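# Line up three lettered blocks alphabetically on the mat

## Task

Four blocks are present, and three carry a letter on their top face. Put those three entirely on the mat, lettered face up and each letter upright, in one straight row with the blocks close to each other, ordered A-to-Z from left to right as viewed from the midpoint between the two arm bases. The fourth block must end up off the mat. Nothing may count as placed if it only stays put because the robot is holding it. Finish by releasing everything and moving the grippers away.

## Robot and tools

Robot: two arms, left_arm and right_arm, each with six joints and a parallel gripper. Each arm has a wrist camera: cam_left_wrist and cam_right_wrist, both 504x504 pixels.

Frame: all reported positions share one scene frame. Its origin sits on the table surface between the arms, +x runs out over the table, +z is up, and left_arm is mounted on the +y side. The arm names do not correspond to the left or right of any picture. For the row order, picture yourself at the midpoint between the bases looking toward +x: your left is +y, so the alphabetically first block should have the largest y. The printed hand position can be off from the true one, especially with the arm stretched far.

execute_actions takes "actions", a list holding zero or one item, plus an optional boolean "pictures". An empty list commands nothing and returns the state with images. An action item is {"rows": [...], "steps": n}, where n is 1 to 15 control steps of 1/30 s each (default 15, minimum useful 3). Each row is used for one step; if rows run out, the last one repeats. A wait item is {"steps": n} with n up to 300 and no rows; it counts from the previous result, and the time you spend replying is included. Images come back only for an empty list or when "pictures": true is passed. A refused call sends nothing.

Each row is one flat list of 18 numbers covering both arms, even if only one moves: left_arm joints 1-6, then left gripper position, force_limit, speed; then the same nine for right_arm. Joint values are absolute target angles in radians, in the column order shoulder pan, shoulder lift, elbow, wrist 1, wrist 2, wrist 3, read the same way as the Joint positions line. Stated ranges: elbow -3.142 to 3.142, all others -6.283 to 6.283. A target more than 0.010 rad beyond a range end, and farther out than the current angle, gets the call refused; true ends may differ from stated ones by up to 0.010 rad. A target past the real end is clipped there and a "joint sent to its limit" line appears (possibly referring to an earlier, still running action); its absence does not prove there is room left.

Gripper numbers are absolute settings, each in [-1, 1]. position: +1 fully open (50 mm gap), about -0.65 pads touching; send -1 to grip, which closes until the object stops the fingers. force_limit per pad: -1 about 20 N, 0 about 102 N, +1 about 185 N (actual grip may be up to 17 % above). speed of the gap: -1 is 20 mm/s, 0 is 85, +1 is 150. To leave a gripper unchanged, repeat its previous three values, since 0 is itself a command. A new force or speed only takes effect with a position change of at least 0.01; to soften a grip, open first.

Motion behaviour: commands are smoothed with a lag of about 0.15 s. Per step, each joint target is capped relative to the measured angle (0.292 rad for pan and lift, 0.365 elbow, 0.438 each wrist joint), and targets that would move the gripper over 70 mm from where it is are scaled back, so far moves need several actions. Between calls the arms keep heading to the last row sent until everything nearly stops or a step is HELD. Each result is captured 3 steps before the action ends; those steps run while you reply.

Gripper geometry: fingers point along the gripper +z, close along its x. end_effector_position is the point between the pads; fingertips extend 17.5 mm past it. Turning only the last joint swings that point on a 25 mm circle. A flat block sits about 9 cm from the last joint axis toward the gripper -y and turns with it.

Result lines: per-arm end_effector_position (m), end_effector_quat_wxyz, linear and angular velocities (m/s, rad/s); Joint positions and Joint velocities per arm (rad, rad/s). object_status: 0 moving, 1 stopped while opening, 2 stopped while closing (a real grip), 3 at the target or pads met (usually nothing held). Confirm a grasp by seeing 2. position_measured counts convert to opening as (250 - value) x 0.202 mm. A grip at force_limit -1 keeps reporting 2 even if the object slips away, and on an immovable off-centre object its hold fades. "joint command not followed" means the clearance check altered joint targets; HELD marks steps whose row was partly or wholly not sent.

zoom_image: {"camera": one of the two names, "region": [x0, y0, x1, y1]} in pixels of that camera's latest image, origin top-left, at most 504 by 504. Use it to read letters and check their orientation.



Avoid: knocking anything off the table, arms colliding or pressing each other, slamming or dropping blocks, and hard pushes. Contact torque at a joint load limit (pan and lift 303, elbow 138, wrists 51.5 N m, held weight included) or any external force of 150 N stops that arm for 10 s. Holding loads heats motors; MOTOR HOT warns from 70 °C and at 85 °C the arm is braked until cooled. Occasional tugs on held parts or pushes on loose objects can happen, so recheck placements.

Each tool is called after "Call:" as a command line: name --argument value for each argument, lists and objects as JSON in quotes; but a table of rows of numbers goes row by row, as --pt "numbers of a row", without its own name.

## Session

Call:
execute_actions --actions '[]'

Scene clock: 0.00 s of 7600.00 s.
left_arm: end_effector_position=(+0.2629, +0.4495, +0.1972) position_measured=3 object_status=3 end_effector_quat_wxyz=(-0.400, +0.801, +0.362, -0.260) end_effector_velocity=(+0.000, +0.000, -0.000) end_effector_angular_velocity=(+0.000, -0.000, -0.001) | right_arm: end_effector_position=(+0.4961, -0.4544, +0.1251) position_measured=3 object_status=3 end_effector_quat_wxyz=(-0.288, +0.758, -0.449, -0.376) end_effector_velocity=(-0.000, -0.000, -0.000) end_effector_angular_velocity=(-0.000, +0.001, -0.000)
Joint positions: left_arm=[ 2.228 -1.435  2.137 -1.302 -1.835 -0.024] | right_arm=[ 2.482 -1.419  2.251 -1.47  -1.183  1.726]
Joint velocities: left_arm=[-0.    -0.     0.     0.     0.001  0.   ] | right_arm=[-0.001  0.     0.    -0.    -0.001  0.   ]

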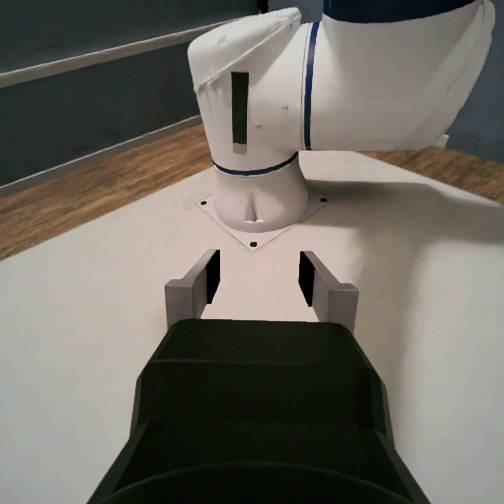

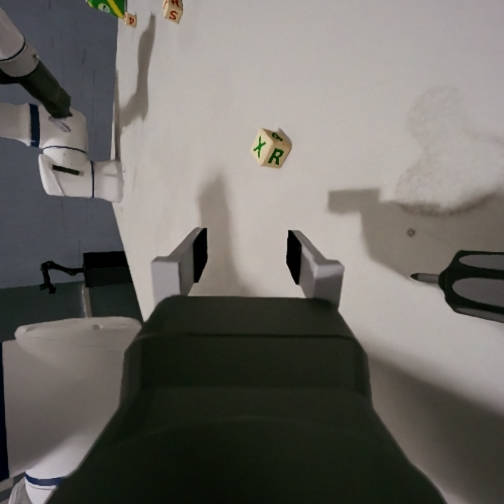

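Call:
execute_actions --actions '[{"rows":[[2.228,-1.6,2.0,-1.6,-1.7,0,1,0,0,2.482,-1.42,1.8,-1.47,-1.3,1.2,1,0,0],[2.228,-1.6,2.0,-1.6,-1.7,0,1,0,0,2.482,-1.42,1.8,-1.47,-1.3,1.2,1,0,0],[2.228,-1.6,2.0,-1.6,-1.7,0,1,0,0,2.482,-1.42,1.8,-1.47,-1.3,1.2,1,0,0],[2.228,-1.6,2.0,-1.6,-1.7,0,1,0,0,2.482,-1.42,1.8,-1.47,-1.3,1.2,1,0,0],[2.228,-1.6,2.0,-1.6,-1.7,0,1,0,0,2.482,-1.42,1.8,-1.47,-1.3,1.2,1,0,0],[2.228,-1.6,2.0,-1.6,-1.7,0,1,0,0,2.482,-1.42,1.8,-1.47,-1.3,1.2,1,0,0],[2.228,-1.6,2.0,-1.6,-1.7,0,1,0,0,2.482,-1.42,1.8,-1.47,-1.3,1.2,1,0,0],[2.228,-1.6,2.0,-1.6,-1.7,0,1,0,0,2.482,-1.42,1.8,-1.47,-1.3,1.2,1,0,0],[2.8,-1.6,1.7,-1.671,-1.571,0.8,1,0,0,3.3,-1.4,1.3,-1.471,-1.571,0.1,1,0,0]]}]'

Call:
execute_actions --actions '[{"steps":45}]' --pictures true

Scene clock: 0.67 s of 7600.00 s.
left_arm: end_effector_position=(+0.3921, +0.3840, +0.2667) position_measured=3 object_status=3 end_effector_quat_wxyz=(-0.189, +0.910, +0.335, -0.156) end_effector_velocity=(+0.385, +0.009, +0.231) end_effector_angular_velocity=(-0.697, -0.506, -0.241) | right_arm: end_effector_position=(+0.6001, -0.5450, +0.2091) position_measured=3 object_status=3 end_effector_quat_wxyz=(-0.237, +0.903, -0.258, -0.247) end_effector_velocity=(+0.317, -0.039, +0.305) end_effector_angular_velocity=(-0.612, -0.956, +1.941)
Joint positions: left_arm=[ 2.275 -1.556  1.99  -1.53  -1.716  0.063] | right_arm=[ 2.557 -1.415  1.973 -1.47  -1.317  1.396]
Joint velocities: left_arm=[ 0.439 -0.071 -0.467 -0.223  0.231  0.652] | right_arm=[ 0.708  0.039 -0.898 -0.007 -0.688 -1.06 ]
Steps of this call (steps 1 to 8: nothing new was sent; steps 9 to 20: the first 12 steps of this action). Readings (joint positions | what the end effector reports):
9: left_arm=[2.228 -1.438 2.136 -1.306 -1.833 -0.024] | right_arm=[2.482 -1.419 2.247 -1.469 -1.184 1.721] | left_arm position_measured=3 object_status=3 | right_arm position_measured=3 object_status=3
10: left_arm=[2.228 -1.452 2.126 -1.333 -1.821 -0.022] | right_arm=[2.482 -1.419 2.229 -1.469 -1.192 1.694] | left_arm position_measured=3 object_status=3 | right_arm position_measured=3 object_status=3
12: left_arm=[2.228 -1.483 2.097 -1.388 -1.796 -0.017] | right_arm=[2.482 -1.420 2.178 -1.470 -1.205 1.639] | left_arm position_measured=3 object_status=3 | right_arm position_measured=3 object_status=3
16: left_arm=[2.228 -1.538 2.051 -1.488 -1.751 -0.009] | right_arm=[2.482 -1.420 2.090 -1.470 -1.228 1.535] | left_arm position_measured=3 object_status=3 | right_arm position_measured=3 object_status=3
20: the state above

Scene clock: 2.17 s of 7600.00 s.
left_arm: end_effector_position=(+0.6507, +0.6328, +0.4574) position_measured=3 object_status=3 end_effector_quat_wxyz=(+0.000, +0.974, +0.227, -0.000) end_effector_velocity=(+0.000, +0.001, +0.001) end_effector_angular_velocity=(-0.000, -0.001, +0.000) | right_arm: end_effector_position=(+0.7801, -0.2121, +0.5616) position_measured=3 object_status=3 end_effector_quat_wxyz=(-0.001, +0.711, +0.703, -0.001) end_effector_velocity=(-0.003, +0.018, +0.011) end_effector_angular_velocity=(-0.002, -0.017, +0.093)
Joint positions: left_arm=[ 2.8   -1.6    1.7   -1.671 -1.571  0.8  ] | right_arm=[ 3.297 -1.4    1.302 -1.471 -1.571  0.107]
Joint velocities: left_arm=[ 0.001 -0.    -0.001 -0.     0.     0.001] | right_arm=[ 0.027 -0.    -0.016 -0.    -0.004 -0.066]
Kept back: nothing.
Steps of this call (steps 1 to 3: the last 3 steps of your previous action; steps 4 to 45: the robot went on to your last target). Readings (joint positions | what the end effector reports):
1: left_arm=[2.290 -1.558 1.975 -1.538 -1.709 0.086] | right_arm=[2.581 -1.414 1.944 -1.470 -1.339 1.361] | left_arm position_measured=3 object_status=3 | right_arm position_measured=3 object_status=3
2: left_arm=[2.305 -1.560 1.960 -1.545 -1.701 0.109] | right_arm=[2.603 -1.413 1.916 -1.470 -1.358 1.328] | left_arm position_measured=3 object_status=3 | right_arm position_measured=3 object_status=3
4: left_arm=[2.337 -1.565 1.931 -1.559 -1.687 0.157] | right_arm=[2.645 -1.411 1.864 -1.470 -1.389 1.265] | left_arm position_measured=3 object_status=3 | right_arm position_measured=3 object_status=3
8: left_arm=[2.407 -1.573 1.879 -1.584 -1.661 0.261] | right_arm=[2.722 -1.408 1.767 -1.470 -1.434 1.149] | left_arm position_measured=3 object_status=3 | right_arm position_measured=3 object_status=3
45: the state above

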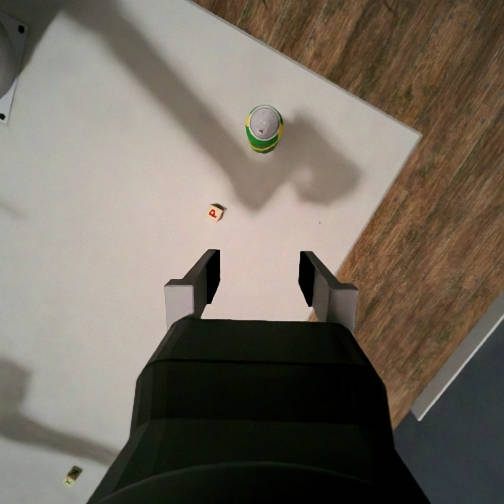

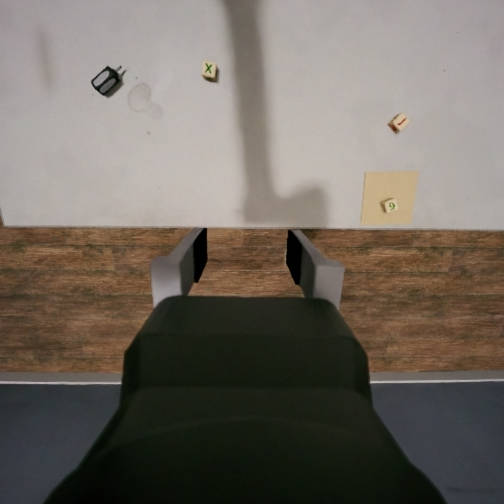

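Call:
zoom_image --camera "cam_right_wrist" --region '[340,90,460,240]'

Call:
zoom_image --camera "cam_left_wrist" --region '[170,160,270,260]'

Region (340, 90, 460, 240) of cam_right_wrist's 504x504 image, scaled by 3.360, with more detail than that image has; it fills the left 403 columns of this view, and the rest is white.

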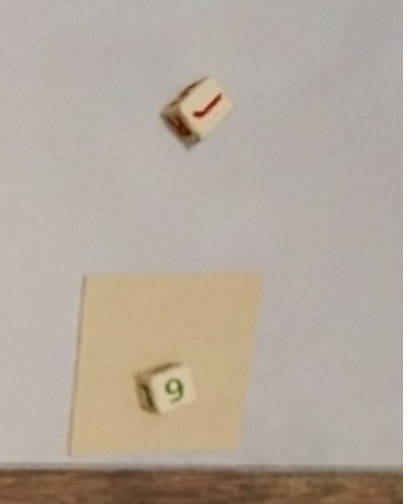

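Region (170, 160, 270, 260) of cam_left_wrist's 504x504 image, scaled by 5.040, with more detail than that image has.

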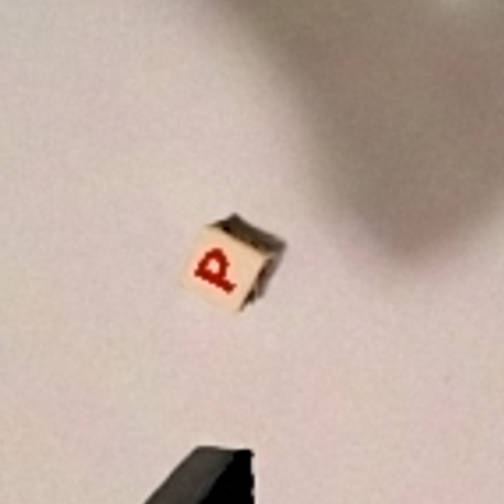

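Call:
execute_actions --actions '[{"rows":[[2.6044,-1.5731,2.1986,-2.1963,-1.571,1.0634,1,0,0,3.5787,-1.0962,1.5824,-2.057,-1.571,1.9487,1,0,0]]}]'

Call:
execute_actions --actions '[{"steps":22}]' --pictures true

Scene clock: 3.10 s of 7600.00 s.
left_arm: end_effector_position=(+0.6253, +0.5687, +0.3031) position_measured=3 object_status=3 end_effector_quat_wxyz=(+0.003, +0.995, +0.097, +0.005) end_effector_velocity=(-0.152, -0.109, -0.413) end_effector_angular_velocity=(+0.020, +0.037, -0.620) | right_arm: end_effector_position=(+0.8077, -0.1172, +0.4205) position_measured=3 object_status=3 end_effector_quat_wxyz=(-0.006, +0.739, +0.674, -0.010) end_effector_velocity=(+0.051, +0.254, -0.371) end_effector_angular_velocity=(-0.007, -0.034, -0.364)
Joint positions: left_arm=[ 2.688 -1.585  1.967 -1.964 -1.571  0.951] | right_arm=[ 3.404 -1.287  1.405 -1.666 -1.571  0.296]
Joint velocities: left_arm=[-0.266  0.037  0.734 -0.73  -0.001  0.354] | right_arm=[ 0.269  0.296  0.272 -0.6    0.001  0.634]
Steps of this call (steps 1 to 15: the robot went on to your last target; step 16: nothing new was sent; steps 17 to 28: the first 12 steps of this action). Readings (joint positions | what the end effector reports):
17: left_arm=[2.798 -1.600 1.703 -1.676 -1.571 0.803] | right_arm=[3.302 -1.398 1.301 -1.474 -1.571 0.103] | left_arm position_measured=3 object_status=3 | right_arm position_measured=3 object_status=3
18: left_arm=[2.787 -1.600 1.724 -1.704 -1.571 0.819] | right_arm=[3.312 -1.389 1.310 -1.492 -1.571 0.120] | left_arm position_measured=3 object_status=3 | right_arm position_measured=3 object_status=3
20: left_arm=[2.763 -1.595 1.772 -1.758 -1.571 0.850] | right_arm=[3.331 -1.366 1.332 -1.521 -1.571 0.150] | left_arm position_measured=3 object_status=3 | right_arm position_measured=3 object_status=3
24: left_arm=[2.724 -1.590 1.868 -1.866 -1.571 0.903] | right_arm=[3.368 -1.327 1.368 -1.588 -1.571 0.217] | left_arm position_measured=3 object_status=3 | right_arm position_measured=3 object_status=3
28: the state above

Scene clock: 3.83 s of 7600.00 s.
left_arm: end_effector_position=(+0.5642, +0.5453, +0.1807) position_measured=3 object_status=3 end_effector_quat_wxyz=(+0.000, +1.000, -0.001, -0.000) end_effector_velocity=(-0.002, -0.001, -0.003) end_effector_angular_velocity=(+0.000, +0.001, -0.005) | right_arm: end_effector_position=(+0.8009, +0.0515, +0.1870) position_measured=3 object_status=3 end_effector_quat_wxyz=(+0.000, +0.972, +0.234, -0.000) end_effector_velocity=(+0.040, +0.068, -0.065) end_effector_angular_velocity=(+0.000, -0.006, -2.658)
Joint positions: left_arm=[ 2.605 -1.573  2.198 -2.196 -1.571  1.063] | right_arm=[ 3.574 -1.102  1.577 -2.045 -1.571  1.47 ]
Joint velocities: left_arm=[-0.002  0.001  0.006 -0.005 -0.     0.002] | right_arm=[ 0.046  0.052  0.048 -0.105 -0.001  2.704]
Kept back: nothing.
Steps of this call (steps 1 to 3: the last 3 steps of your previous action; steps 4 to 22: the robot went on to your last target). Readings (joint positions | what the end effector reports):
1: left_arm=[2.679 -1.584 1.992 -1.989 -1.571 0.963] | right_arm=[3.413 -1.277 1.415 -1.686 -1.571 0.318] | left_arm position_measured=3 object_status=3 | right_arm position_measured=3 object_status=3
2: left_arm=[2.670 -1.582 2.017 -2.014 -1.571 0.975] | right_arm=[3.422 -1.267 1.424 -1.707 -1.571 0.341] | left_arm position_measured=3 object_status=3 | right_arm position_measured=3 object_status=3
4: left_arm=[2.652 -1.580 2.067 -2.065 -1.571 1.000] | right_arm=[3.440 -1.247 1.442 -1.747 -1.571 0.391] | left_arm position_measured=3 object_status=3 | right_arm position_measured=3 object_status=3
8: left_arm=[2.620 -1.575 2.155 -2.152 -1.571 1.042] | right_arm=[3.477 -1.208 1.479 -1.828 -1.571 0.513] | left_arm position_measured=3 object_status=3 | right_arm position_measured=3 object_status=3
22: the state above

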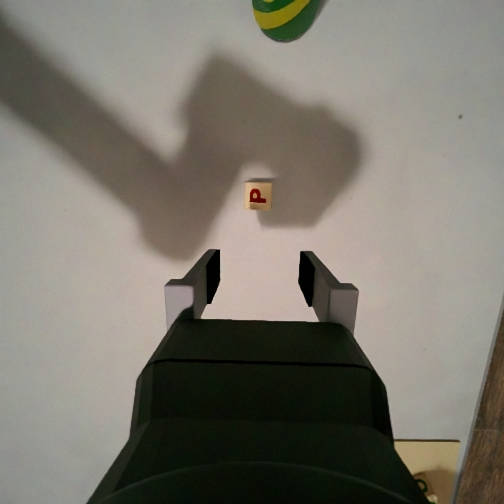

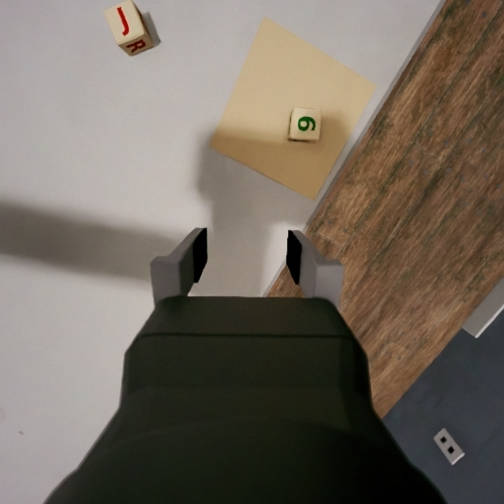

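Call:
execute_actions --actions '[{"rows":[[2.6565,-1.4293,2.3039,-2.4454,-1.571,1.1155,1,0,0,3.5787,-1.0962,1.5824,-2.057,-1.571,1.9487,1,0,0]]}]' --pictures true

Scene clock: 4.43 s of 7600.00 s.
left_arm: end_effector_position=(+0.5629, +0.5778, +0.0762) position_measured=3 object_status=3 end_effector_quat_wxyz=(+0.000, +1.000, -0.001, +0.000) end_effector_velocity=(-0.007, +0.020, -0.051) end_effector_angular_velocity=(-0.000, -0.001, -0.000) | right_arm: end_effector_position=(+0.8101, +0.0584, +0.1799) position_measured=3 object_status=3 end_effector_quat_wxyz=(+0.000, +1.000, +0.001, +0.000) end_effector_velocity=(+0.000, -0.000, +0.000) end_effector_angular_velocity=(+0.000, -0.001, -0.020)
Joint positions: left_arm=[ 2.654 -1.437  2.298 -2.432 -1.571  1.113] | right_arm=[ 3.579 -1.096  1.582 -2.057 -1.571  1.947]
Joint velocities: left_arm=[ 0.026  0.07   0.052 -0.123  0.     0.026] | right_arm=[ 0.    -0.001  0.    -0.001 -0.     0.02 ]
Steps of this call (steps 1 to 6: the robot went on to your last target; steps 7 to 18: the first 12 steps of this action). Readings (joint positions | what the end effector reports):
7: left_arm=[2.605 -1.570 2.200 -2.201 -1.571 1.064] | right_arm=[3.578 -1.097 1.582 -2.056 -1.571 1.885] | left_arm position_measured=3 object_status=3 | right_arm position_measured=3 object_status=3
8: left_arm=[2.611 -1.555 2.211 -2.230 -1.571 1.070] | right_arm=[3.578 -1.097 1.582 -2.056 -1.571 1.902] | left_arm position_measured=3 object_status=3 | right_arm position_measured=3 object_status=3
10: left_arm=[2.625 -1.516 2.241 -2.295 -1.571 1.084] | right_arm=[3.578 -1.096 1.582 -2.056 -1.571 1.923] | left_arm position_measured=3 object_status=3 | right_arm position_measured=3 object_status=3
14: left_arm=[2.647 -1.456 2.285 -2.399 -1.571 1.106] | right_arm=[3.579 -1.096 1.582 -2.057 -1.571 1.941] | left_arm position_measured=3 object_status=3 | right_arm position_measured=3 object_status=3
18: the state above

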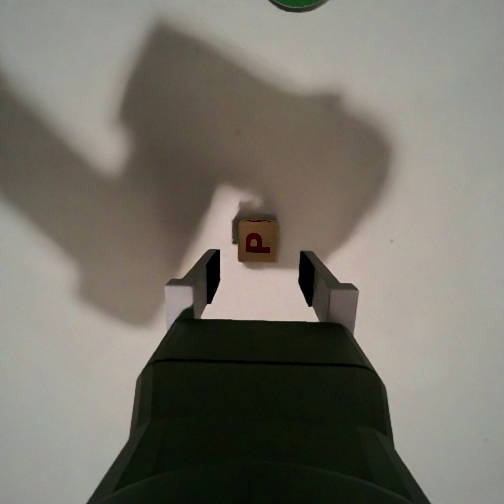

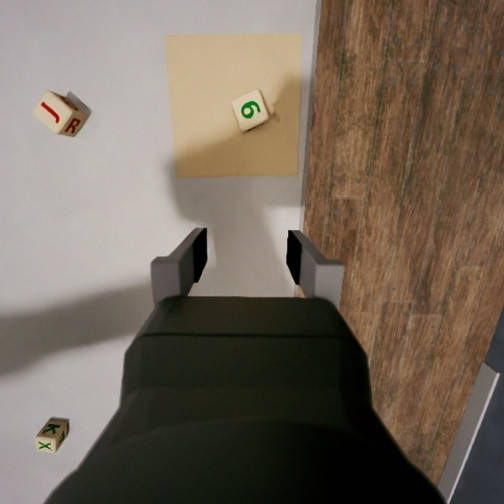

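Call:
execute_actions --actions '[{"rows":[[2.6771,-1.4322,2.3074,-2.446,-1.571,1.1361,1,0,0,3.6706,-0.95,1.496,-2.117,-1.571,1.7106,1,0,0],[2.6771,-1.4322,2.3074,-2.446,-1.571,1.1361,1,0,0,3.6706,-0.95,1.496,-2.117,-1.571,1.7106,1,0,0],[2.6771,-1.4322,2.3074,-2.446,-1.571,1.1361,1,0,0,3.6706,-0.95,1.496,-2.117,-1.571,1.7106,1,0,0],[2.6771,-1.4322,2.3074,-2.446,-1.571,1.1361,1,0,0,3.6706,-0.93,1.496,-2.137,-1.571,1.7106,1,0,0],[2.6771,-1.4322,2.3074,-2.446,-1.571,1.1361,1,0,0,3.6706,-0.9163,1.496,-2.1505,-1.571,1.7106,1,0,0],[2.6771,-1.3518,2.333,-2.552,-1.571,1.1361,1,0,0,3.6706,-0.9163,1.496,-2.1505,-1.571,1.7106,1,0,0]]}]' --pictures true

Scene clock: 5.37 s of 7600.00 s.
left_arm: end_effector_position=(+0.5625, +0.5924, +0.0324) position_measured=3 object_status=3 end_effector_quat_wxyz=(+0.000, +1.000, -0.001, -0.000) end_effector_velocity=(-0.001, +0.005, -0.062) end_effector_angular_velocity=(-0.001, -0.002, +0.001) | right_arm: end_effector_position=(+0.8124, +0.1493, +0.0838) position_measured=3 object_status=3 end_effector_quat_wxyz=(+0.000, +0.988, +0.153, +0.000) end_effector_velocity=(-0.003, +0.061, -0.080) end_effector_angular_velocity=(+0.000, -0.001, +0.205)
Joint positions: left_arm=[ 2.676 -1.364  2.329 -2.535 -1.571  1.135] | right_arm=[ 3.664 -0.93   1.502 -2.142 -1.571  1.727]
Joint velocities: left_arm=[ 0.007  0.113  0.036 -0.151  0.     0.006] | right_arm=[ 0.057  0.124 -0.054 -0.072 -0.    -0.148]
Steps of this call (steps 1 to 3: the last 3 steps of your previous action; steps 4 to 16: the robot went on to your last target; steps 17 to 28: the first 12 steps of this action). Readings (joint positions | what the end effector reports):
17: left_arm=[2.657 -1.429 2.304 -2.445 -1.571 1.116] | right_arm=[3.580 -1.094 1.581 -2.058 -1.571 1.944] | left_arm position_measured=3 object_status=3 | right_arm position_measured=3 object_status=3
18: left_arm=[2.662 -1.430 2.305 -2.446 -1.571 1.122] | right_arm=[3.590 -1.078 1.570 -2.066 -1.571 1.916] | left_arm position_measured=3 object_status=3 | right_arm position_measured=3 object_status=3
20: left_arm=[2.669 -1.431 2.306 -2.446 -1.571 1.128] | right_arm=[3.614 -1.038 1.550 -2.081 -1.571 1.856] | left_arm position_measured=3 object_status=3 | right_arm position_measured=3 object_status=3
24: left_arm=[2.675 -1.395 2.320 -2.495 -1.571 1.134] | right_arm=[3.649 -0.964 1.517 -2.123 -1.571 1.767] | left_arm position_measured=3 object_status=3 | right_arm position_measured=3 object_status=3
28: the state above

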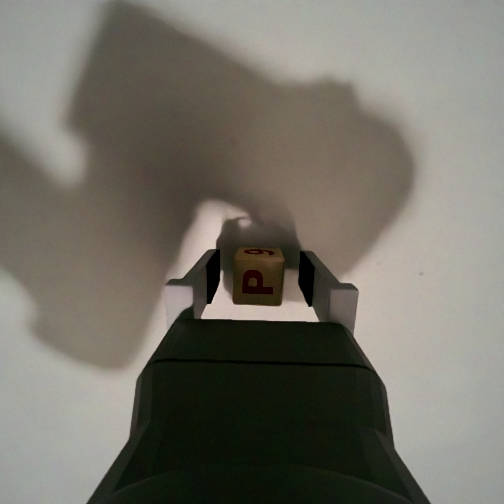

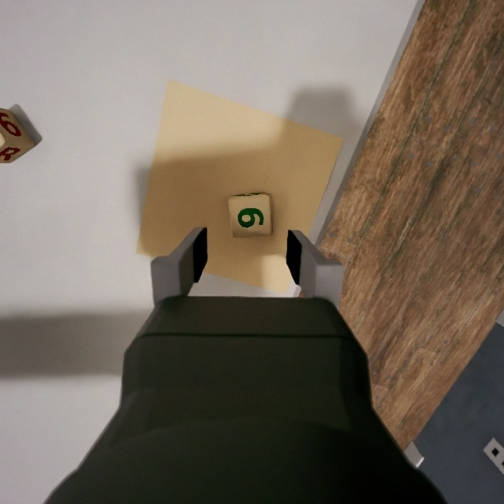

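Close left once settled; view right settled.

Call:
execute_actions --actions '[{"rows":[[2.6771,-1.3518,2.333,-2.552,-1.571,1.1361,1,0,0,3.6706,-0.9163,1.496,-2.1505,-1.571,1.7106,1,0,0],[2.6771,-1.3518,2.333,-2.552,-1.571,1.1361,1,0,0,3.6706,-0.9163,1.496,-2.1505,-1.571,1.7106,1,0,0],[2.6771,-1.3518,2.333,-2.552,-1.571,1.1361,-1,-0.5,0,3.6706,-0.9163,1.496,-2.1505,-1.571,1.7106,1,0,0]]}]' --pictures true

Scene clock: 5.87 s of 7600.00 s.
left_arm: end_effector_position=(+0.5623, +0.5930, +0.0255) position_measured=106 object_status=0 end_effector_quat_wxyz=(+0.000, +1.000, -0.001, -0.000) end_effector_velocity=(-0.000, +0.000, -0.001) end_effector_angular_velocity=(+0.000, +0.000, +0.001) | right_arm: end_effector_position=(+0.8121, +0.1560, +0.0749) position_measured=3 object_status=3 end_effector_quat_wxyz=(+0.000, +0.986, +0.164, +0.000) end_effector_velocity=(+0.001, -0.001, -0.001) end_effector_angular_velocity=(-0.000, +0.000, +0.001)
Joint positions: left_arm=[ 2.677 -1.352  2.333 -2.552 -1.571  1.136] | right_arm=[ 3.671 -0.916  1.496 -2.15  -1.571  1.711]
Joint velocities: left_arm=[ 0.     0.001  0.001 -0.001 -0.    -0.001] | right_arm=[-0.001  0.001 -0.001 -0.001 -0.    -0.002]
Steps of this call (steps 1 to 3: the last 3 steps of your previous action; steps 4 to 15: the first 12 steps of this action). Readings (joint positions | what the end effector reports):
4: left_arm=[2.677 -1.356 2.332 -2.547 -1.571 1.136] | right_arm=[3.669 -0.921 1.498 -2.148 -1.571 1.715] | left_arm position_measured=3 object_status=3 | right_arm position_measured=3 object_status=3
5: left_arm=[2.677 -1.355 2.332 -2.548 -1.571 1.136] | right_arm=[3.669 -0.919 1.497 -2.149 -1.571 1.714] | left_arm position_measured=3 object_status=3 | right_arm position_measured=3 object_status=3
7: left_arm=[2.677 -1.353 2.332 -2.550 -1.571 1.136] | right_arm=[3.670 -0.918 1.497 -2.150 -1.571 1.713] | left_arm position_measured=26 object_status=0 | right_arm position_measured=3 object_status=3
11: left_arm=[2.677 -1.352 2.333 -2.551 -1.571 1.136] | right_arm=[3.670 -0.917 1.496 -2.150 -1.571 1.711] | left_arm position_measured=82 object_status=0 | right_arm position_measured=3 object_status=3
15: the state above

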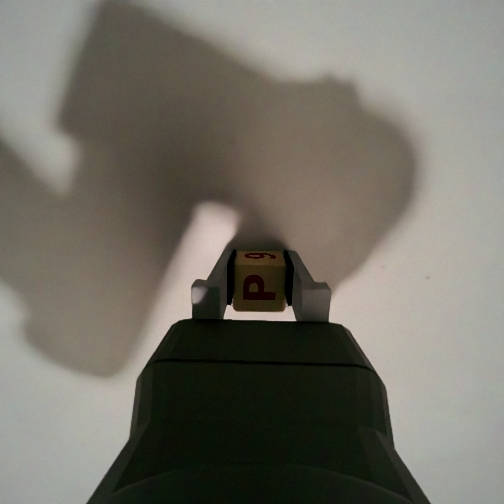

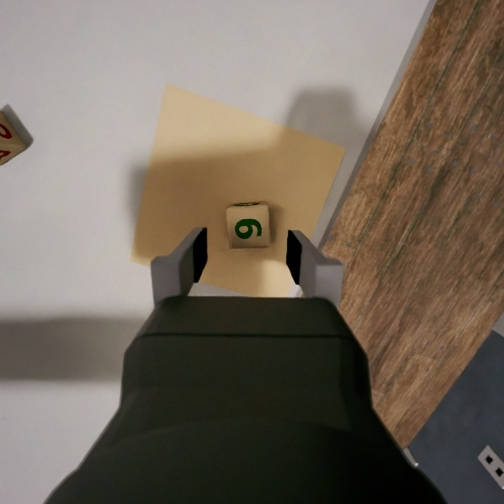

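Call:
execute_actions --actions '[{"rows":[[2.6771,-1.3518,2.333,-2.552,-1.571,1.1361,-1,-0.5,0,3.676,-0.9143,1.4925,-2.149,-1.571,1.716,1,0,0],[2.6771,-1.5531,2.2449,-2.2626,-1.571,1.1361,-1,-0.5,0,3.676,-0.9143,1.4925,-2.149,-1.571,1.716,1,0,0],[2.6771,-1.5531,2.2449,-2.2626,-1.571,1.1361,-1,-0.5,0,3.676,-0.9143,1.4925,-2.149,-1.571,1.716,1,0,0],[2.6771,-1.5531,2.2449,-2.2626,-1.571,1.1361,-1,-0.5,0,3.676,-0.9143,1.4925,-2.149,-1.571,1.716,1,0,0],[2.6771,-1.5531,2.2449,-2.2626,-1.571,-2.1,-1,-0.5,0,3.676,-0.871,1.5125,-2.213,-1.571,1.716,1,0,0]]}]'

Call:
execute_actions --actions '[{"rows":[[2.6771,-1.5531,2.2449,-2.2626,-1.571,-2.1,-1,-0.5,0,3.676,-0.871,1.5125,-2.213,-1.571,1.716,1,0,0],[2.6771,-1.5531,2.2449,-2.2626,-1.571,-2.1,-1,-0.5,0,3.676,-0.871,1.5125,-2.213,-1.571,1.716,-1,-0.5,0]],"steps":12}]' --pictures true

Scene clock: 6.63 s of 7600.00 s.
left_arm: end_effector_position=(+0.5528, +0.5899, +0.1340) position_measured=106 object_status=2 end_effector_quat_wxyz=(+0.000, +0.975, +0.222, -0.000) end_effector_velocity=(-0.071, -0.020, +0.148) end_effector_angular_velocity=(-0.000, -0.000, +2.511) | right_arm: end_effector_position=(+0.8105, +0.1609, +0.0336) position_measured=3 object_status=3 end_effector_quat_wxyz=(-0.000, +0.986, +0.164, +0.000) end_effector_velocity=(+0.000, +0.002, -0.043) end_effector_angular_velocity=(+0.003, -0.006, +0.001)
Joint positions: left_arm=[ 2.677 -1.528  2.256 -2.299 -1.571  0.687] | right_arm=[ 3.676 -0.876  1.51  -2.206 -1.571  1.716]
Joint velocities: left_arm=[ 0.    -0.232 -0.1    0.331 -0.    -2.511] | right_arm=[ 0.001  0.042  0.018 -0.066 -0.     0.   ]
Steps of this call (steps 1 to 3: the last 3 steps of your previous action; steps 4 to 11: the robot went on to your last target; steps 12 to 23: the first 12 steps of this action). Readings (joint positions | what the end effector reports):
12: left_arm=[2.677 -1.352 2.333 -2.552 -1.571 1.136] | right_arm=[3.671 -0.916 1.496 -2.150 -1.571 1.711] | left_arm position_measured=106 object_status=2 | right_arm position_measured=3 object_status=3
13: left_arm=[2.677 -1.355 2.332 -2.548 -1.571 1.136] | right_arm=[3.672 -0.916 1.495 -2.150 -1.571 1.712] | left_arm position_measured=106 object_status=2 | right_arm position_measured=3 object_status=3
15: left_arm=[2.677 -1.400 2.312 -2.482 -1.571 1.136] | right_arm=[3.674 -0.915 1.494 -2.150 -1.571 1.714] | left_arm position_measured=106 object_status=2 | right_arm position_measured=3 object_status=3
19: left_arm=[2.677 -1.477 2.279 -2.372 -1.571 0.995] | right_arm=[3.675 -0.887 1.506 -2.188 -1.571 1.715] | left_arm position_measured=106 object_status=2 | right_arm position_measured=3 object_status=3
23: the state above

Scene clock: 7.03 s of 7600.00 s.
left_arm: end_effector_position=(+0.5368, +0.5687, +0.1499) position_measured=106 object_status=2 end_effector_quat_wxyz=(+0.000, +0.714, +0.700, -0.000) end_effector_velocity=(-0.001, -0.069, +0.004) end_effector_angular_velocity=(+0.001, -0.001, +2.764) | right_arm: end_effector_position=(+0.8103, +0.1610, +0.0287) position_measured=105 object_status=0 end_effector_quat_wxyz=(-0.000, +0.986, +0.164, +0.000) end_effector_velocity=(+0.002, -0.001, +0.001) end_effector_angular_velocity=(+0.000, -0.002, -0.003)
Joint positions: left_arm=[ 2.677 -1.552  2.245 -2.264 -1.571 -0.416] | right_arm=[ 3.676 -0.871  1.512 -2.213 -1.571  1.716]
Joint velocities: left_arm=[ 0.    -0.006 -0.003  0.008  0.001 -2.763] | right_arm=[-0.002 -0.001  0.    -0.001 -0.001  0.001]
Steps of this call (steps 1 to 3: the last 3 steps of your previous action; steps 4 to 12: the first 9 steps of this action). Readings (joint positions | what the end effector reports):
4: left_arm=[2.677 -1.546 2.248 -2.273 -1.571 0.330] | right_arm=[3.676 -0.872 1.512 -2.211 -1.571 1.716] | left_arm position_measured=106 object_status=2 | right_arm position_measured=3 object_status=3
5: left_arm=[2.677 -1.548 2.247 -2.271 -1.571 0.238] | right_arm=[3.676 -0.872 1.512 -2.211 -1.571 1.716] | left_arm position_measured=106 object_status=2 | right_arm position_measured=12 object_status=0
7: left_arm=[2.677 -1.550 2.246 -2.267 -1.571 0.052] | right_arm=[3.676 -0.872 1.512 -2.212 -1.571 1.716] | left_arm position_measured=106 object_status=2 | right_arm position_measured=40 object_status=0
11: left_arm=[2.677 -1.552 2.245 -2.264 -1.571 -0.322] | right_arm=[3.676 -0.871 1.512 -2.213 -1.571 1.716] | left_arm position_measured=106 object_status=2 | right_arm position_measured=96 object_status=0
12: the state above

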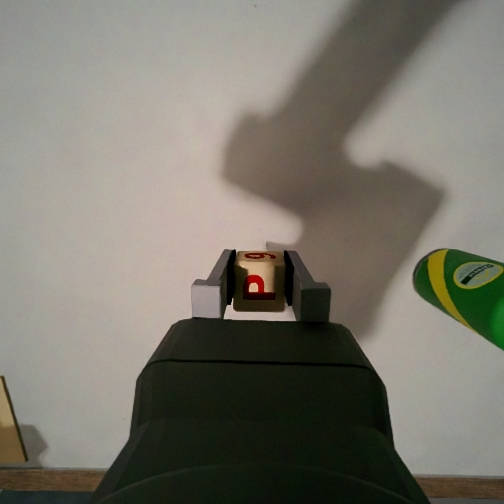

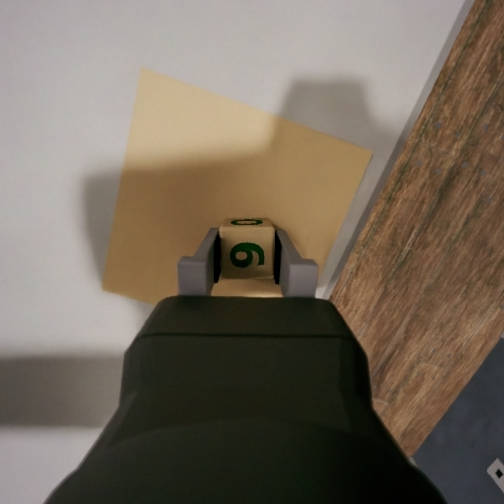

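Call:
execute_actions --actions '[{"rows":[[2.6771,-1.5531,2.2449,-2.2626,-1.571,-2.1,-1,-0.5,0,3.676,-0.9143,1.4925,-2.149,-1.571,1.716,-1,-0.5,0],[2.6771,-1.5531,2.2449,-2.2626,-1.571,-2.1,-1,-0.5,0,3.676,-0.9143,1.4925,-2.149,-1.571,1.716,-1,-0.5,0],[2.6771,-1.5531,2.2449,-2.2626,-1.571,-2.1,-1,-0.5,0,3.676,-0.9143,1.4925,-2.149,-1.571,1.716,-1,-0.5,0],[2.6771,-1.5531,2.2449,-2.2626,-1.571,-2.1,-1,-0.5,0,3.676,-0.9143,1.4925,-2.149,-1.571,1.716,-1,-0.5,0],[2.6771,-1.5531,2.2449,-2.2626,-1.571,-2.1,-1,-0.5,0,3.676,-0.9143,1.4925,-2.149,-1.571,1.716,-1,-0.5,0],[2.6771,-1.5531,2.2449,-2.2626,-1.571,-2.1,-1,-0.5,0,3.5109,-1.1091,1.8375,-2.2992,-1.571,1.88,-1,-0.5,0]]}]'

Call:
execute_actions --actions '[{"rows":[[2.55,-1.35,1.85,-2.07,-1.571,-2.2,-1,-0.5,0,3.5109,-1.1091,1.8375,-2.2992,-1.571,1.88,-1,-0.5,0],[2.55,-1.35,1.85,-2.07,-1.571,-2.2,-1,-0.5,0,3.5109,-1.1091,1.8375,-2.2992,-1.571,1.88,-1,-0.5,0],[2.55,-1.35,1.85,-2.07,-1.571,-2.2,-1,-0.5,0,3.5109,-1.1091,1.8375,-2.2992,-1.571,1.88,-1,-0.5,0],[2.55,-1.35,1.85,-2.07,-1.571,-2.2,-1,-0.5,0,3.5109,-1.061,1.8554,-2.3652,-1.571,1.88,-1,-0.5,0],[2.55,-1.35,1.85,-2.07,-1.571,-2.2,-1,-0.5,0,3.5109,-1.061,1.8554,-2.3652,-1.571,1.88,-1,-0.5,0],[2.55,-1.35,1.85,-2.07,-1.571,-2.2,-1,-0.5,0,3.5109,-1.061,1.8554,-2.3652,-1.571,1.88,-1,-0.5,0],[2.55,-1.35,1.85,-2.07,-1.571,-2.2,-1,-0.5,0,3.5109,-1.061,1.8554,-2.3652,-1.571,1.88,-1,-0.5,0],[2.55,-1.35,1.85,-2.07,-1.571,-2.2,-1,-0.5,0,3.5109,-1.061,1.8554,-2.3652,-1.571,1.88,-1,-0.5,0],[2.55,-1.35,1.85,-2.07,-1.571,-2.2,-1,-0.5,0,3.5109,-1.061,1.8554,-2.3652,-1.571,1.88,-1,-0.5,0],[2.55,-1.35,1.85,-2.07,-1.571,-2.2,-1,-0.5,0,3.5109,-1.061,1.8554,-2.3652,-1.571,1.88,-1,-0.5,0],[2.55,-1.35,1.85,-2.07,-1.571,-2.2,-1,-0.5,0,3.5109,-1.061,1.8554,-2.3652,-1.571,1.88,-1,-0.5,0],[2.55,-1.35,1.85,-2.07,-1.571,-2.2,-1,-0.5,0,3.5109,-1.061,1.8554,-2.3652,-1.571,1.88,-1,-0.5,0],[2.55,-1.35,1.85,-2.07,-1.571,-2.2,-1,-0.5,0,3.5109,-1.061,1.8554,-2.3652,-1.571,1.88,-1,-0.5,0]]}]'

Scene clock: 7.97 s of 7600.00 s.
left_arm: end_effector_position=(+0.5639, +0.5433, +0.1504) position_measured=106 object_status=2 end_effector_quat_wxyz=(-0.000, -0.044, +0.999, -0.000) end_effector_velocity=(+0.001, +0.000, -0.000) end_effector_angular_velocity=(-0.001, +0.001, +0.046) | right_arm: end_effector_position=(+0.7937, +0.0708, +0.0694) position_measured=105 object_status=2 end_effector_quat_wxyz=(+0.000, +0.996, +0.086, +0.000) end_effector_velocity=(-0.115, -0.436, +0.014) end_effector_angular_velocity=(-0.000, -0.001, -0.777)
Joint positions: left_arm=[ 2.677 -1.553  2.245 -2.263 -1.571 -2.095] | right_arm=[ 3.597 -1.003  1.66  -2.228 -1.571  1.795]
Joint velocities: left_arm=[ 0.001 -0.     0.    -0.    -0.001 -0.046] | right_arm=[-0.392 -0.482  0.805 -0.323 -0.     0.385]
Steps of this call (steps 1 to 3: the last 3 steps of your previous action; steps 4 to 16: the robot went on to your last target; steps 17 to 28: the first 12 steps of this action). Readings (joint positions | what the end effector reports):
17: left_arm=[2.677 -1.553 2.245 -2.263 -1.571 -1.952] | right_arm=[3.676 -0.873 1.512 -2.210 -1.571 1.716] | left_arm position_measured=106 object_status=2 | right_arm position_measured=105 object_status=2
18: left_arm=[2.677 -1.553 2.245 -2.263 -1.571 -1.991] | right_arm=[3.676 -0.882 1.509 -2.194 -1.571 1.716] | left_arm position_measured=106 object_status=2 | right_arm position_measured=105 object_status=2
20: left_arm=[2.677 -1.553 2.245 -2.263 -1.571 -2.041] | right_arm=[3.676 -0.899 1.499 -2.174 -1.571 1.716] | left_arm position_measured=106 object_status=2 | right_arm position_measured=105 object_status=2
24: left_arm=[2.677 -1.553 2.245 -2.263 -1.571 -2.083] | right_arm=[3.650 -0.938 1.552 -2.184 -1.571 1.743] | left_arm position_measured=106 object_status=2 | right_arm position_measured=105 object_status=2
28: the state above

Scene clock: 8.47 s of 7600.00 s.
left_arm: end_effector_position=(+0.6698, +0.4224, +0.2053) position_measured=106 object_status=2 end_effector_quat_wxyz=(-0.001, -0.037, +0.999, +0.000) end_effector_velocity=(+0.253, -0.347, +0.143) end_effector_angular_velocity=(-0.003, -0.007, -0.051) | right_arm: end_effector_position=(+0.7612, -0.0201, +0.0325) position_measured=105 object_status=2 end_effector_quat_wxyz=(+0.000, +1.000, +0.002, +0.000) end_effector_velocity=(-0.006, -0.011, -0.029) end_effector_angular_velocity=(+0.001, -0.001, -0.021)
Joint positions: left_arm=[ 2.586 -1.408  1.963 -2.124 -1.571 -2.171] | right_arm=[ 3.512 -1.064  1.851 -2.359 -1.571  1.879]
Joint velocities: left_arm=[-0.244  0.389 -0.763  0.367  0.    -0.193] | right_arm=[-0.01   0.021  0.035 -0.058  0.     0.011]
Steps of this call (steps 1 to 3: the last 3 steps of your previous action; steps 4 to 15: the first 12 steps of this action). Readings (joint positions | what the end effector reports):
4: left_arm=[2.676 -1.551 2.242 -2.260 -1.571 -2.100] | right_arm=[3.545 -1.067 1.768 -2.271 -1.571 1.846] | left_arm position_measured=106 object_status=2 | right_arm position_measured=105 object_status=2
5: left_arm=[2.668 -1.539 2.221 -2.248 -1.571 -2.106] | right_arm=[3.536 -1.079 1.786 -2.278 -1.571 1.855] | left_arm position_measured=106 object_status=2 | right_arm position_measured=105 object_status=2
7: left_arm=[2.651 -1.511 2.165 -2.223 -1.571 -2.120] | right_arm=[3.524 -1.091 1.810 -2.291 -1.571 1.867] | left_arm position_measured=106 object_status=2 | right_arm position_measured=105 object_status=2
11: left_arm=[2.618 -1.460 2.065 -2.174 -1.571 -2.145] | right_arm=[3.515 -1.069 1.842 -2.344 -1.571 1.876] | left_arm position_measured=106 object_status=2 | right_arm position_measured=105 object_status=2
15: the state above

Call:
execute_actions --actions '[{"rows":[[2.55,-1.35,1.85,-2.07,-1.571,-2.2,-1,-0.5,0,3.5109,-1.061,1.8554,-2.3652,-1.571,1.88,1,-0.5,0.5],[2.55,-1.35,1.85,-2.07,-1.571,-2.2,-1,-0.5,0,3.5109,-1.061,1.8554,-2.3652,-1.571,1.88,1,-0.5,0.5],[2.55,-1.35,1.85,-2.07,-1.571,-2.2,-1,-0.5,0,3.5109,-1.061,1.8554,-2.3652,-1.571,1.88,1,-0.5,0.5],[2.55,-1.35,1.85,-2.07,-1.571,-2.2,-1,-0.5,0,3.5109,-1.061,1.8554,-2.3652,-1.571,1.88,1,-0.5,0.5],[2.55,-1.35,1.85,-2.07,-1.571,-2.2,-1,-0.5,0,3.5109,-1.061,1.8554,-2.3652,-1.571,1.88,1,-0.5,0.5],[2.55,-1.35,1.85,-2.07,-1.571,-2.2,-1,-0.5,0,3.5109,-1.18,1.81,-2.20,-1.571,1.88,1,-0.5,0.5],[2.55,-1.35,1.85,-2.07,-1.571,-2.2,-1,-0.5,0,3.5109,-1.18,1.81,-2.20,-1.571,1.88,1,-0.5,0.5],[2.55,-1.35,1.85,-2.07,-1.571,-2.2,-1,-0.5,0,3.5109,-1.18,1.81,-2.20,-1.571,1.88,1,-0.5,0.5],[2.55,-1.35,1.85,-2.07,-1.571,-2.2,-1,-0.5,0,3.5109,-1.18,1.81,-2.20,-1.571,1.88,1,-0.5,0.5],[2.55,-1.35,1.85,-2.07,-1.571,-2.2,-1,-0.5,0,3.5109,-1.18,1.81,-2.20,-1.571,1.88,1,-0.5,0.5],[2.55,-1.35,1.85,-2.07,-1.571,-2.2,-1,-0.5,0,3.126,-1.7042,2.3183,-2.1849,-1.571,1.496,1,-0.5,0.5]]}]'

Call:
execute_actions --actions '[{"rows":[[2.55,-1.35,1.85,-2.07,-1.571,-2.2,-1,-0.5,0,3.126,-1.7042,2.3183,-2.1849,-1.571,1.496,1,-0.5,0.5]],"steps":12}]'

Call:
execute_actions --actions '[{"rows":[[2.4095,-1.0,1.5892,-2.16,-1.571,-2.273,-1,-0.5,0,3.126,-1.7042,2.3183,-2.1849,-1.571,1.496,1,-0.5,0.5]]}]'

Call:
execute_actions --actions '[{"steps":8}]' --pictures true

Scene clock: 9.20 s of 7600.00 s.
left_arm: end_effector_position=(+0.7049, +0.3704, +0.2259) position_measured=106 object_status=2 end_effector_quat_wxyz=(-0.000, -0.033, +0.999, +0.000) end_effector_velocity=(+0.001, -0.001, +0.000) end_effector_angular_velocity=(+0.000, -0.000, -0.000) | right_arm: end_effector_position=(+0.7537, -0.0373, +0.1037) position_measured=3 object_status=0 end_effector_quat_wxyz=(+0.001, +1.000, +0.004, -0.003) end_effector_velocity=(-0.209, -0.515, -0.047) end_effector_angular_velocity=(-0.089, +0.307, +0.155)
Joint positions: left_arm=[ 2.55  -1.35   1.85  -2.07  -1.571 -2.2  ] | right_arm=[ 3.494 -1.162  1.844 -2.247 -1.571  1.857]
Joint velocities: left_arm=[-0.     0.001 -0.001  0.001  0.    -0.   ] | right_arm=[-0.539 -0.448  0.711  0.057 -0.    -0.694]
Steps of this call (steps 1 to 3: the last 3 steps of your previous action; steps 4 to 10: the robot went on to your last target; steps 11 to 22: the first 12 steps of this action). Readings (joint positions | what the end effector reports):
11: left_arm=[2.551 -1.352 1.854 -2.072 -1.571 -2.199] | right_arm=[3.511 -1.061 1.855 -2.365 -1.571 1.880] | left_arm position_measured=106 object_status=2 | right_arm position_measured=92 object_status=0
12: left_arm=[2.551 -1.352 1.853 -2.071 -1.571 -2.199] | right_arm=[3.511 -1.061 1.855 -2.365 -1.571 1.880] | left_arm position_measured=106 object_status=2 | right_arm position_measured=73 object_status=0
14: left_arm=[2.551 -1.351 1.852 -2.071 -1.571 -2.200] | right_arm=[3.511 -1.061 1.855 -2.365 -1.571 1.880] | left_arm position_measured=106 object_status=2 | right_arm position_measured=34 object_status=0
18: left_arm=[2.550 -1.350 1.850 -2.070 -1.571 -2.200] | right_arm=[3.511 -1.100 1.840 -2.312 -1.571 1.880] | left_arm position_measured=106 object_status=2 | right_arm position_measured=3 object_status=0
22: the state above

Scene clock: 9.60 s of 7600.00 s.
left_arm: end_effector_position=(+0.7049, +0.3703, +0.2259) position_measured=106 object_status=2 end_effector_quat_wxyz=(-0.000, -0.033, +0.999, +0.000) end_effector_velocity=(-0.000, -0.000, +0.000) end_effector_angular_velocity=(+0.000, -0.000, -0.001) | right_arm: end_effector_position=(+0.6619, -0.1974, +0.1195) position_measured=3 object_status=3 end_effector_quat_wxyz=(+0.004, +0.999, +0.006, -0.037) end_effector_velocity=(-0.273, -0.343, +0.131) end_effector_angular_velocity=(+0.035, -0.015, -0.037)
Joint positions: left_arm=[ 2.55  -1.35   1.85  -2.07  -1.571 -2.2  ] | right_arm=[ 3.303 -1.372  2.088 -2.213 -1.571  1.662]
Joint velocities: left_arm=[-0. -0.  0. -0.  0.  0.] | right_arm=[-0.484 -0.72   0.626  0.077 -0.    -0.448]
Steps of this call (steps 1 to 3: the last 3 steps of your previous action; steps 4 to 12: the first 9 steps of this action). Readings (joint positions | what the end effector reports):
4: left_arm=[2.550 -1.350 1.850 -2.070 -1.571 -2.200] | right_arm=[3.431 -1.223 1.923 -2.234 -1.571 1.784] | left_arm position_measured=106 object_status=2 | right_arm position_measured=3 object_status=3
5: left_arm=[2.550 -1.350 1.850 -2.070 -1.571 -2.200] | right_arm=[3.416 -1.239 1.943 -2.231 -1.571 1.768] | left_arm position_measured=106 object_status=2 | right_arm position_measured=3 object_status=3
7: left_arm=[2.550 -1.350 1.850 -2.070 -1.571 -2.200] | right_arm=[3.384 -1.271 1.983 -2.226 -1.571 1.737] | left_arm position_measured=106 object_status=2 | right_arm position_measured=3 object_status=3
11: left_arm=[2.550 -1.350 1.850 -2.070 -1.571 -2.200] | right_arm=[3.319 -1.349 2.067 -2.216 -1.571 1.677] | left_arm position_measured=106 object_status=2 | right_arm position_measured=3 object_status=3
12: the state above

Scene clock: 10.10 s of 7600.00 s.
left_arm: end_effector_position=(+0.7698, +0.2330, +0.1546) position_measured=106 object_status=2 end_effector_quat_wxyz=(+0.001, -0.011, +1.000, -0.001) end_effector_velocity=(+0.125, -0.355, -0.243) end_effector_angular_velocity=(+0.011, +0.016, -0.114) | right_arm: end_effector_position=(+0.5539, -0.2981, +0.1791) position_measured=3 object_status=3 end_effector_quat_wxyz=(+0.000, +1.000, +0.000, -0.001) end_effector_velocity=(-0.034, -0.024, +0.010) end_effector_angular_velocity=(-0.003, -0.023, -0.005)
Joint positions: left_arm=[ 2.458 -1.125  1.679 -2.129 -1.571 -2.248] | right_arm=[ 3.131 -1.694  2.311 -2.186 -1.571  1.501]
Joint velocities: left_arm=[-0.234  0.599 -0.431 -0.149 -0.    -0.12 ] | right_arm=[-0.051 -0.096  0.065  0.008 -0.001 -0.046]
Steps of this call (steps 1 to 3: the last 3 steps of your previous action; steps 4 to 15: the first 12 steps of this action). Readings (joint positions | what the end effector reports):
4: left_arm=[2.549 -1.347 1.847 -2.070 -1.571 -2.201] | right_arm=[3.239 -1.485 2.171 -2.203 -1.571 1.602] | left_arm position_measured=106 object_status=2 | right_arm position_measured=3 object_status=3
5: left_arm=[2.541 -1.330 1.831 -2.076 -1.571 -2.205] | right_arm=[3.223 -1.517 2.192 -2.200 -1.571 1.587] | left_arm position_measured=106 object_status=2 | right_arm position_measured=3 object_status=3
7: left_arm=[2.522 -1.290 1.798 -2.088 -1.571 -2.215] | right_arm=[3.189 -1.582 2.236 -2.195 -1.571 1.555] | left_arm position_measured=106 object_status=2 | right_arm position_measured=3 object_status=3
11: left_arm=[2.490 -1.207 1.738 -2.109 -1.571 -2.231] | right_arm=[3.145 -1.668 2.294 -2.188 -1.571 1.513] | left_arm position_measured=106 object_status=2 | right_arm position_measured=3 object_status=3
15: the state above

Scene clock: 10.37 s of 7600.00 s.
left_arm: end_effector_position=(+0.7894, +0.1675, +0.1063) position_measured=106 object_status=2 end_effector_quat_wxyz=(+0.000, -0.000, +1.000, -0.000) end_effector_velocity=(+0.019, -0.074, -0.057) end_effector_angular_velocity=(+0.001, +0.002, -0.023) | right_arm: end_effector_position=(+0.5505, -0.3004, +0.1801) position_measured=3 object_status=3 end_effector_quat_wxyz=(+0.000, +1.000, -0.000, -0.000) end_effector_velocity=(-0.003, -0.002, +0.000) end_effector_angular_velocity=(-0.001, -0.001, +0.001)
Joint positions: left_arm=[ 2.415 -1.014  1.599 -2.157 -1.571 -2.27 ] | right_arm=[ 3.126 -1.703  2.318 -2.185 -1.571  1.496]
Joint velocities: left_arm=[-0.048  0.125 -0.091 -0.031 -0.    -0.025] | right_arm=[-0.004 -0.008  0.006  0.001 -0.001 -0.005]
Kept back: nothing.
Steps of this call (steps 1 to 3: the last 3 steps of your previous action; steps 4 to 8: the robot went on to your last target). Readings (joint positions | what the end effector reports):
1: left_arm=[2.450 -1.105 1.664 -2.134 -1.571 -2.252] | right_arm=[3.130 -1.696 2.313 -2.186 -1.571 1.500] | left_arm position_measured=106 object_status=2 | right_arm position_measured=3 object_status=3
2: left_arm=[2.442 -1.084 1.650 -2.139 -1.571 -2.256] | right_arm=[3.129 -1.698 2.314 -2.185 -1.571 1.499] | left_arm position_measured=106 object_status=2 | right_arm position_measured=3 object_status=3
4: left_arm=[2.428 -1.047 1.623 -2.148 -1.571 -2.263] | right_arm=[3.128 -1.701 2.316 -2.185 -1.571 1.498] | left_arm position_measured=106 object_status=2 | right_arm position_measured=3 object_status=3
8: the state above

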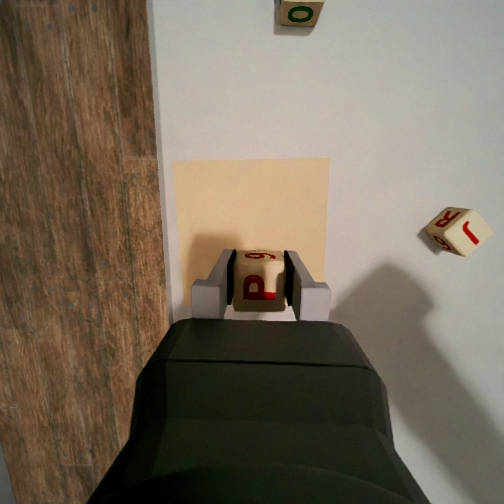

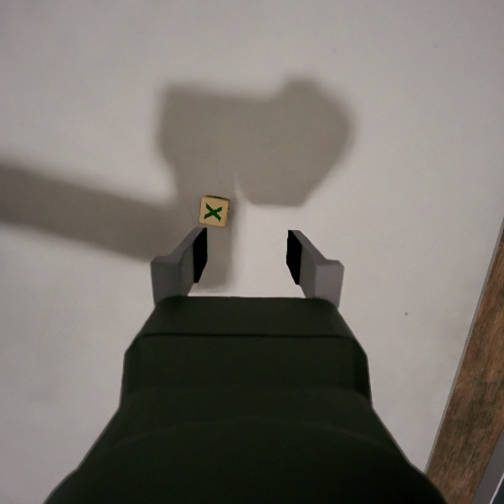

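Call:
execute_actions --actions '[{"rows":[[2.3881,-0.975,1.5688,-2.165,-1.571,-2.2945,-1,-0.5,0,3.1961,-1.5752,2.4532,-2.4488,-1.571,1.566,1,-0.5,0.5],[2.3881,-0.975,1.5688,-2.165,-1.571,-2.2945,-1,-0.5,0,3.1961,-1.5752,2.4532,-2.4488,-1.571,1.566,1,-0.5,0.5],[2.3881,-0.975,1.5688,-2.165,-1.571,-2.2945,-1,-0.5,0,3.1961,-1.5752,2.4532,-2.4488,-1.571,1.566,1,-0.5,0.5],[2.3881,-0.9393,1.5688,-2.2003,-1.571,-2.2945,-1,-0.5,0,3.1961,-1.5752,2.4532,-2.4488,-1.571,1.566,1,-0.5,0.5]]}]' --pictures true

Scene clock: 11.27 s of 7600.00 s.
left_arm: end_effector_position=(+0.7942, +0.1313, +0.0627) position_measured=106 object_status=2 end_effector_quat_wxyz=(-0.000, +0.001, +1.000, -0.000) end_effector_velocity=(+0.003, -0.010, -0.024) end_effector_angular_velocity=(-0.000, -0.001, +0.001) | right_arm: end_effector_position=(+0.5190, -0.2667, +0.0808) position_measured=3 object_status=3 end_effector_quat_wxyz=(+0.000, +1.000, -0.000, +0.000) end_effector_velocity=(-0.024, +0.017, -0.049) end_effector_angular_velocity=(-0.001, -0.000, -0.001)
Joint positions: left_arm=[ 2.389 -0.943  1.569 -2.197 -1.571 -2.294] | right_arm=[ 3.192 -1.582  2.446 -2.434 -1.571  1.562]
Joint velocities: left_arm=[-0.006  0.033 -0.006 -0.028  0.    -0.006] | right_arm=[ 0.035  0.064  0.068 -0.133 -0.001  0.036]
Steps of this call (steps 1 to 15: the robot went on to your last target; steps 16 to 27: the first 12 steps of this action). Readings (joint positions | what the end effector reports):
16: left_arm=[2.409 -0.999 1.588 -2.160 -1.571 -2.274] | right_arm=[3.127 -1.702 2.320 -2.190 -1.571 1.497] | left_arm position_measured=106 object_status=2 | right_arm position_measured=3 object_status=3
17: left_arm=[2.404 -0.993 1.583 -2.162 -1.571 -2.279] | right_arm=[3.134 -1.689 2.334 -2.219 -1.571 1.504] | left_arm position_measured=106 object_status=2 | right_arm position_measured=3 object_status=3
19: left_arm=[2.396 -0.983 1.577 -2.165 -1.571 -2.286] | right_arm=[3.153 -1.654 2.372 -2.288 -1.571 1.523] | left_arm position_measured=106 object_status=2 | right_arm position_measured=3 object_status=3
23: left_arm=[2.390 -0.952 1.571 -2.190 -1.571 -2.292] | right_arm=[3.183 -1.599 2.428 -2.399 -1.571 1.553] | left_arm position_measured=106 object_status=2 | right_arm position_measured=3 object_status=3
27: the state above

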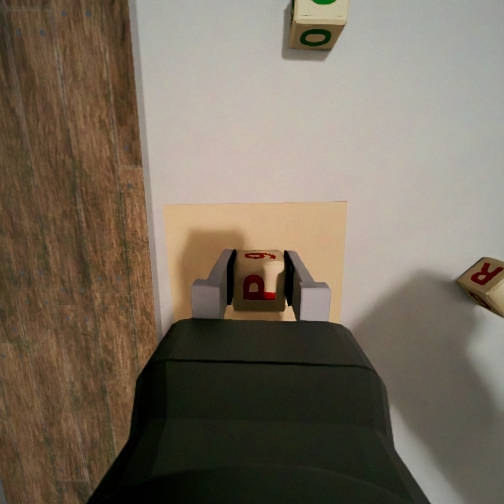

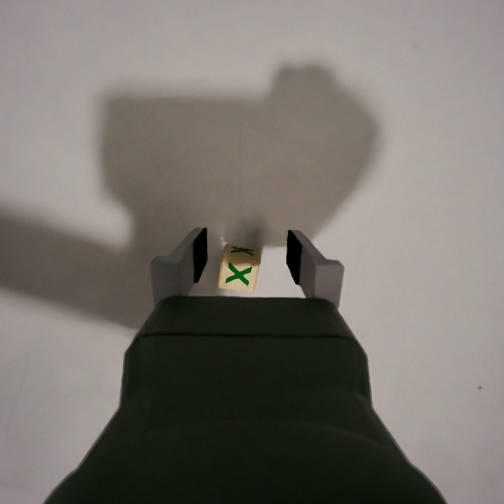

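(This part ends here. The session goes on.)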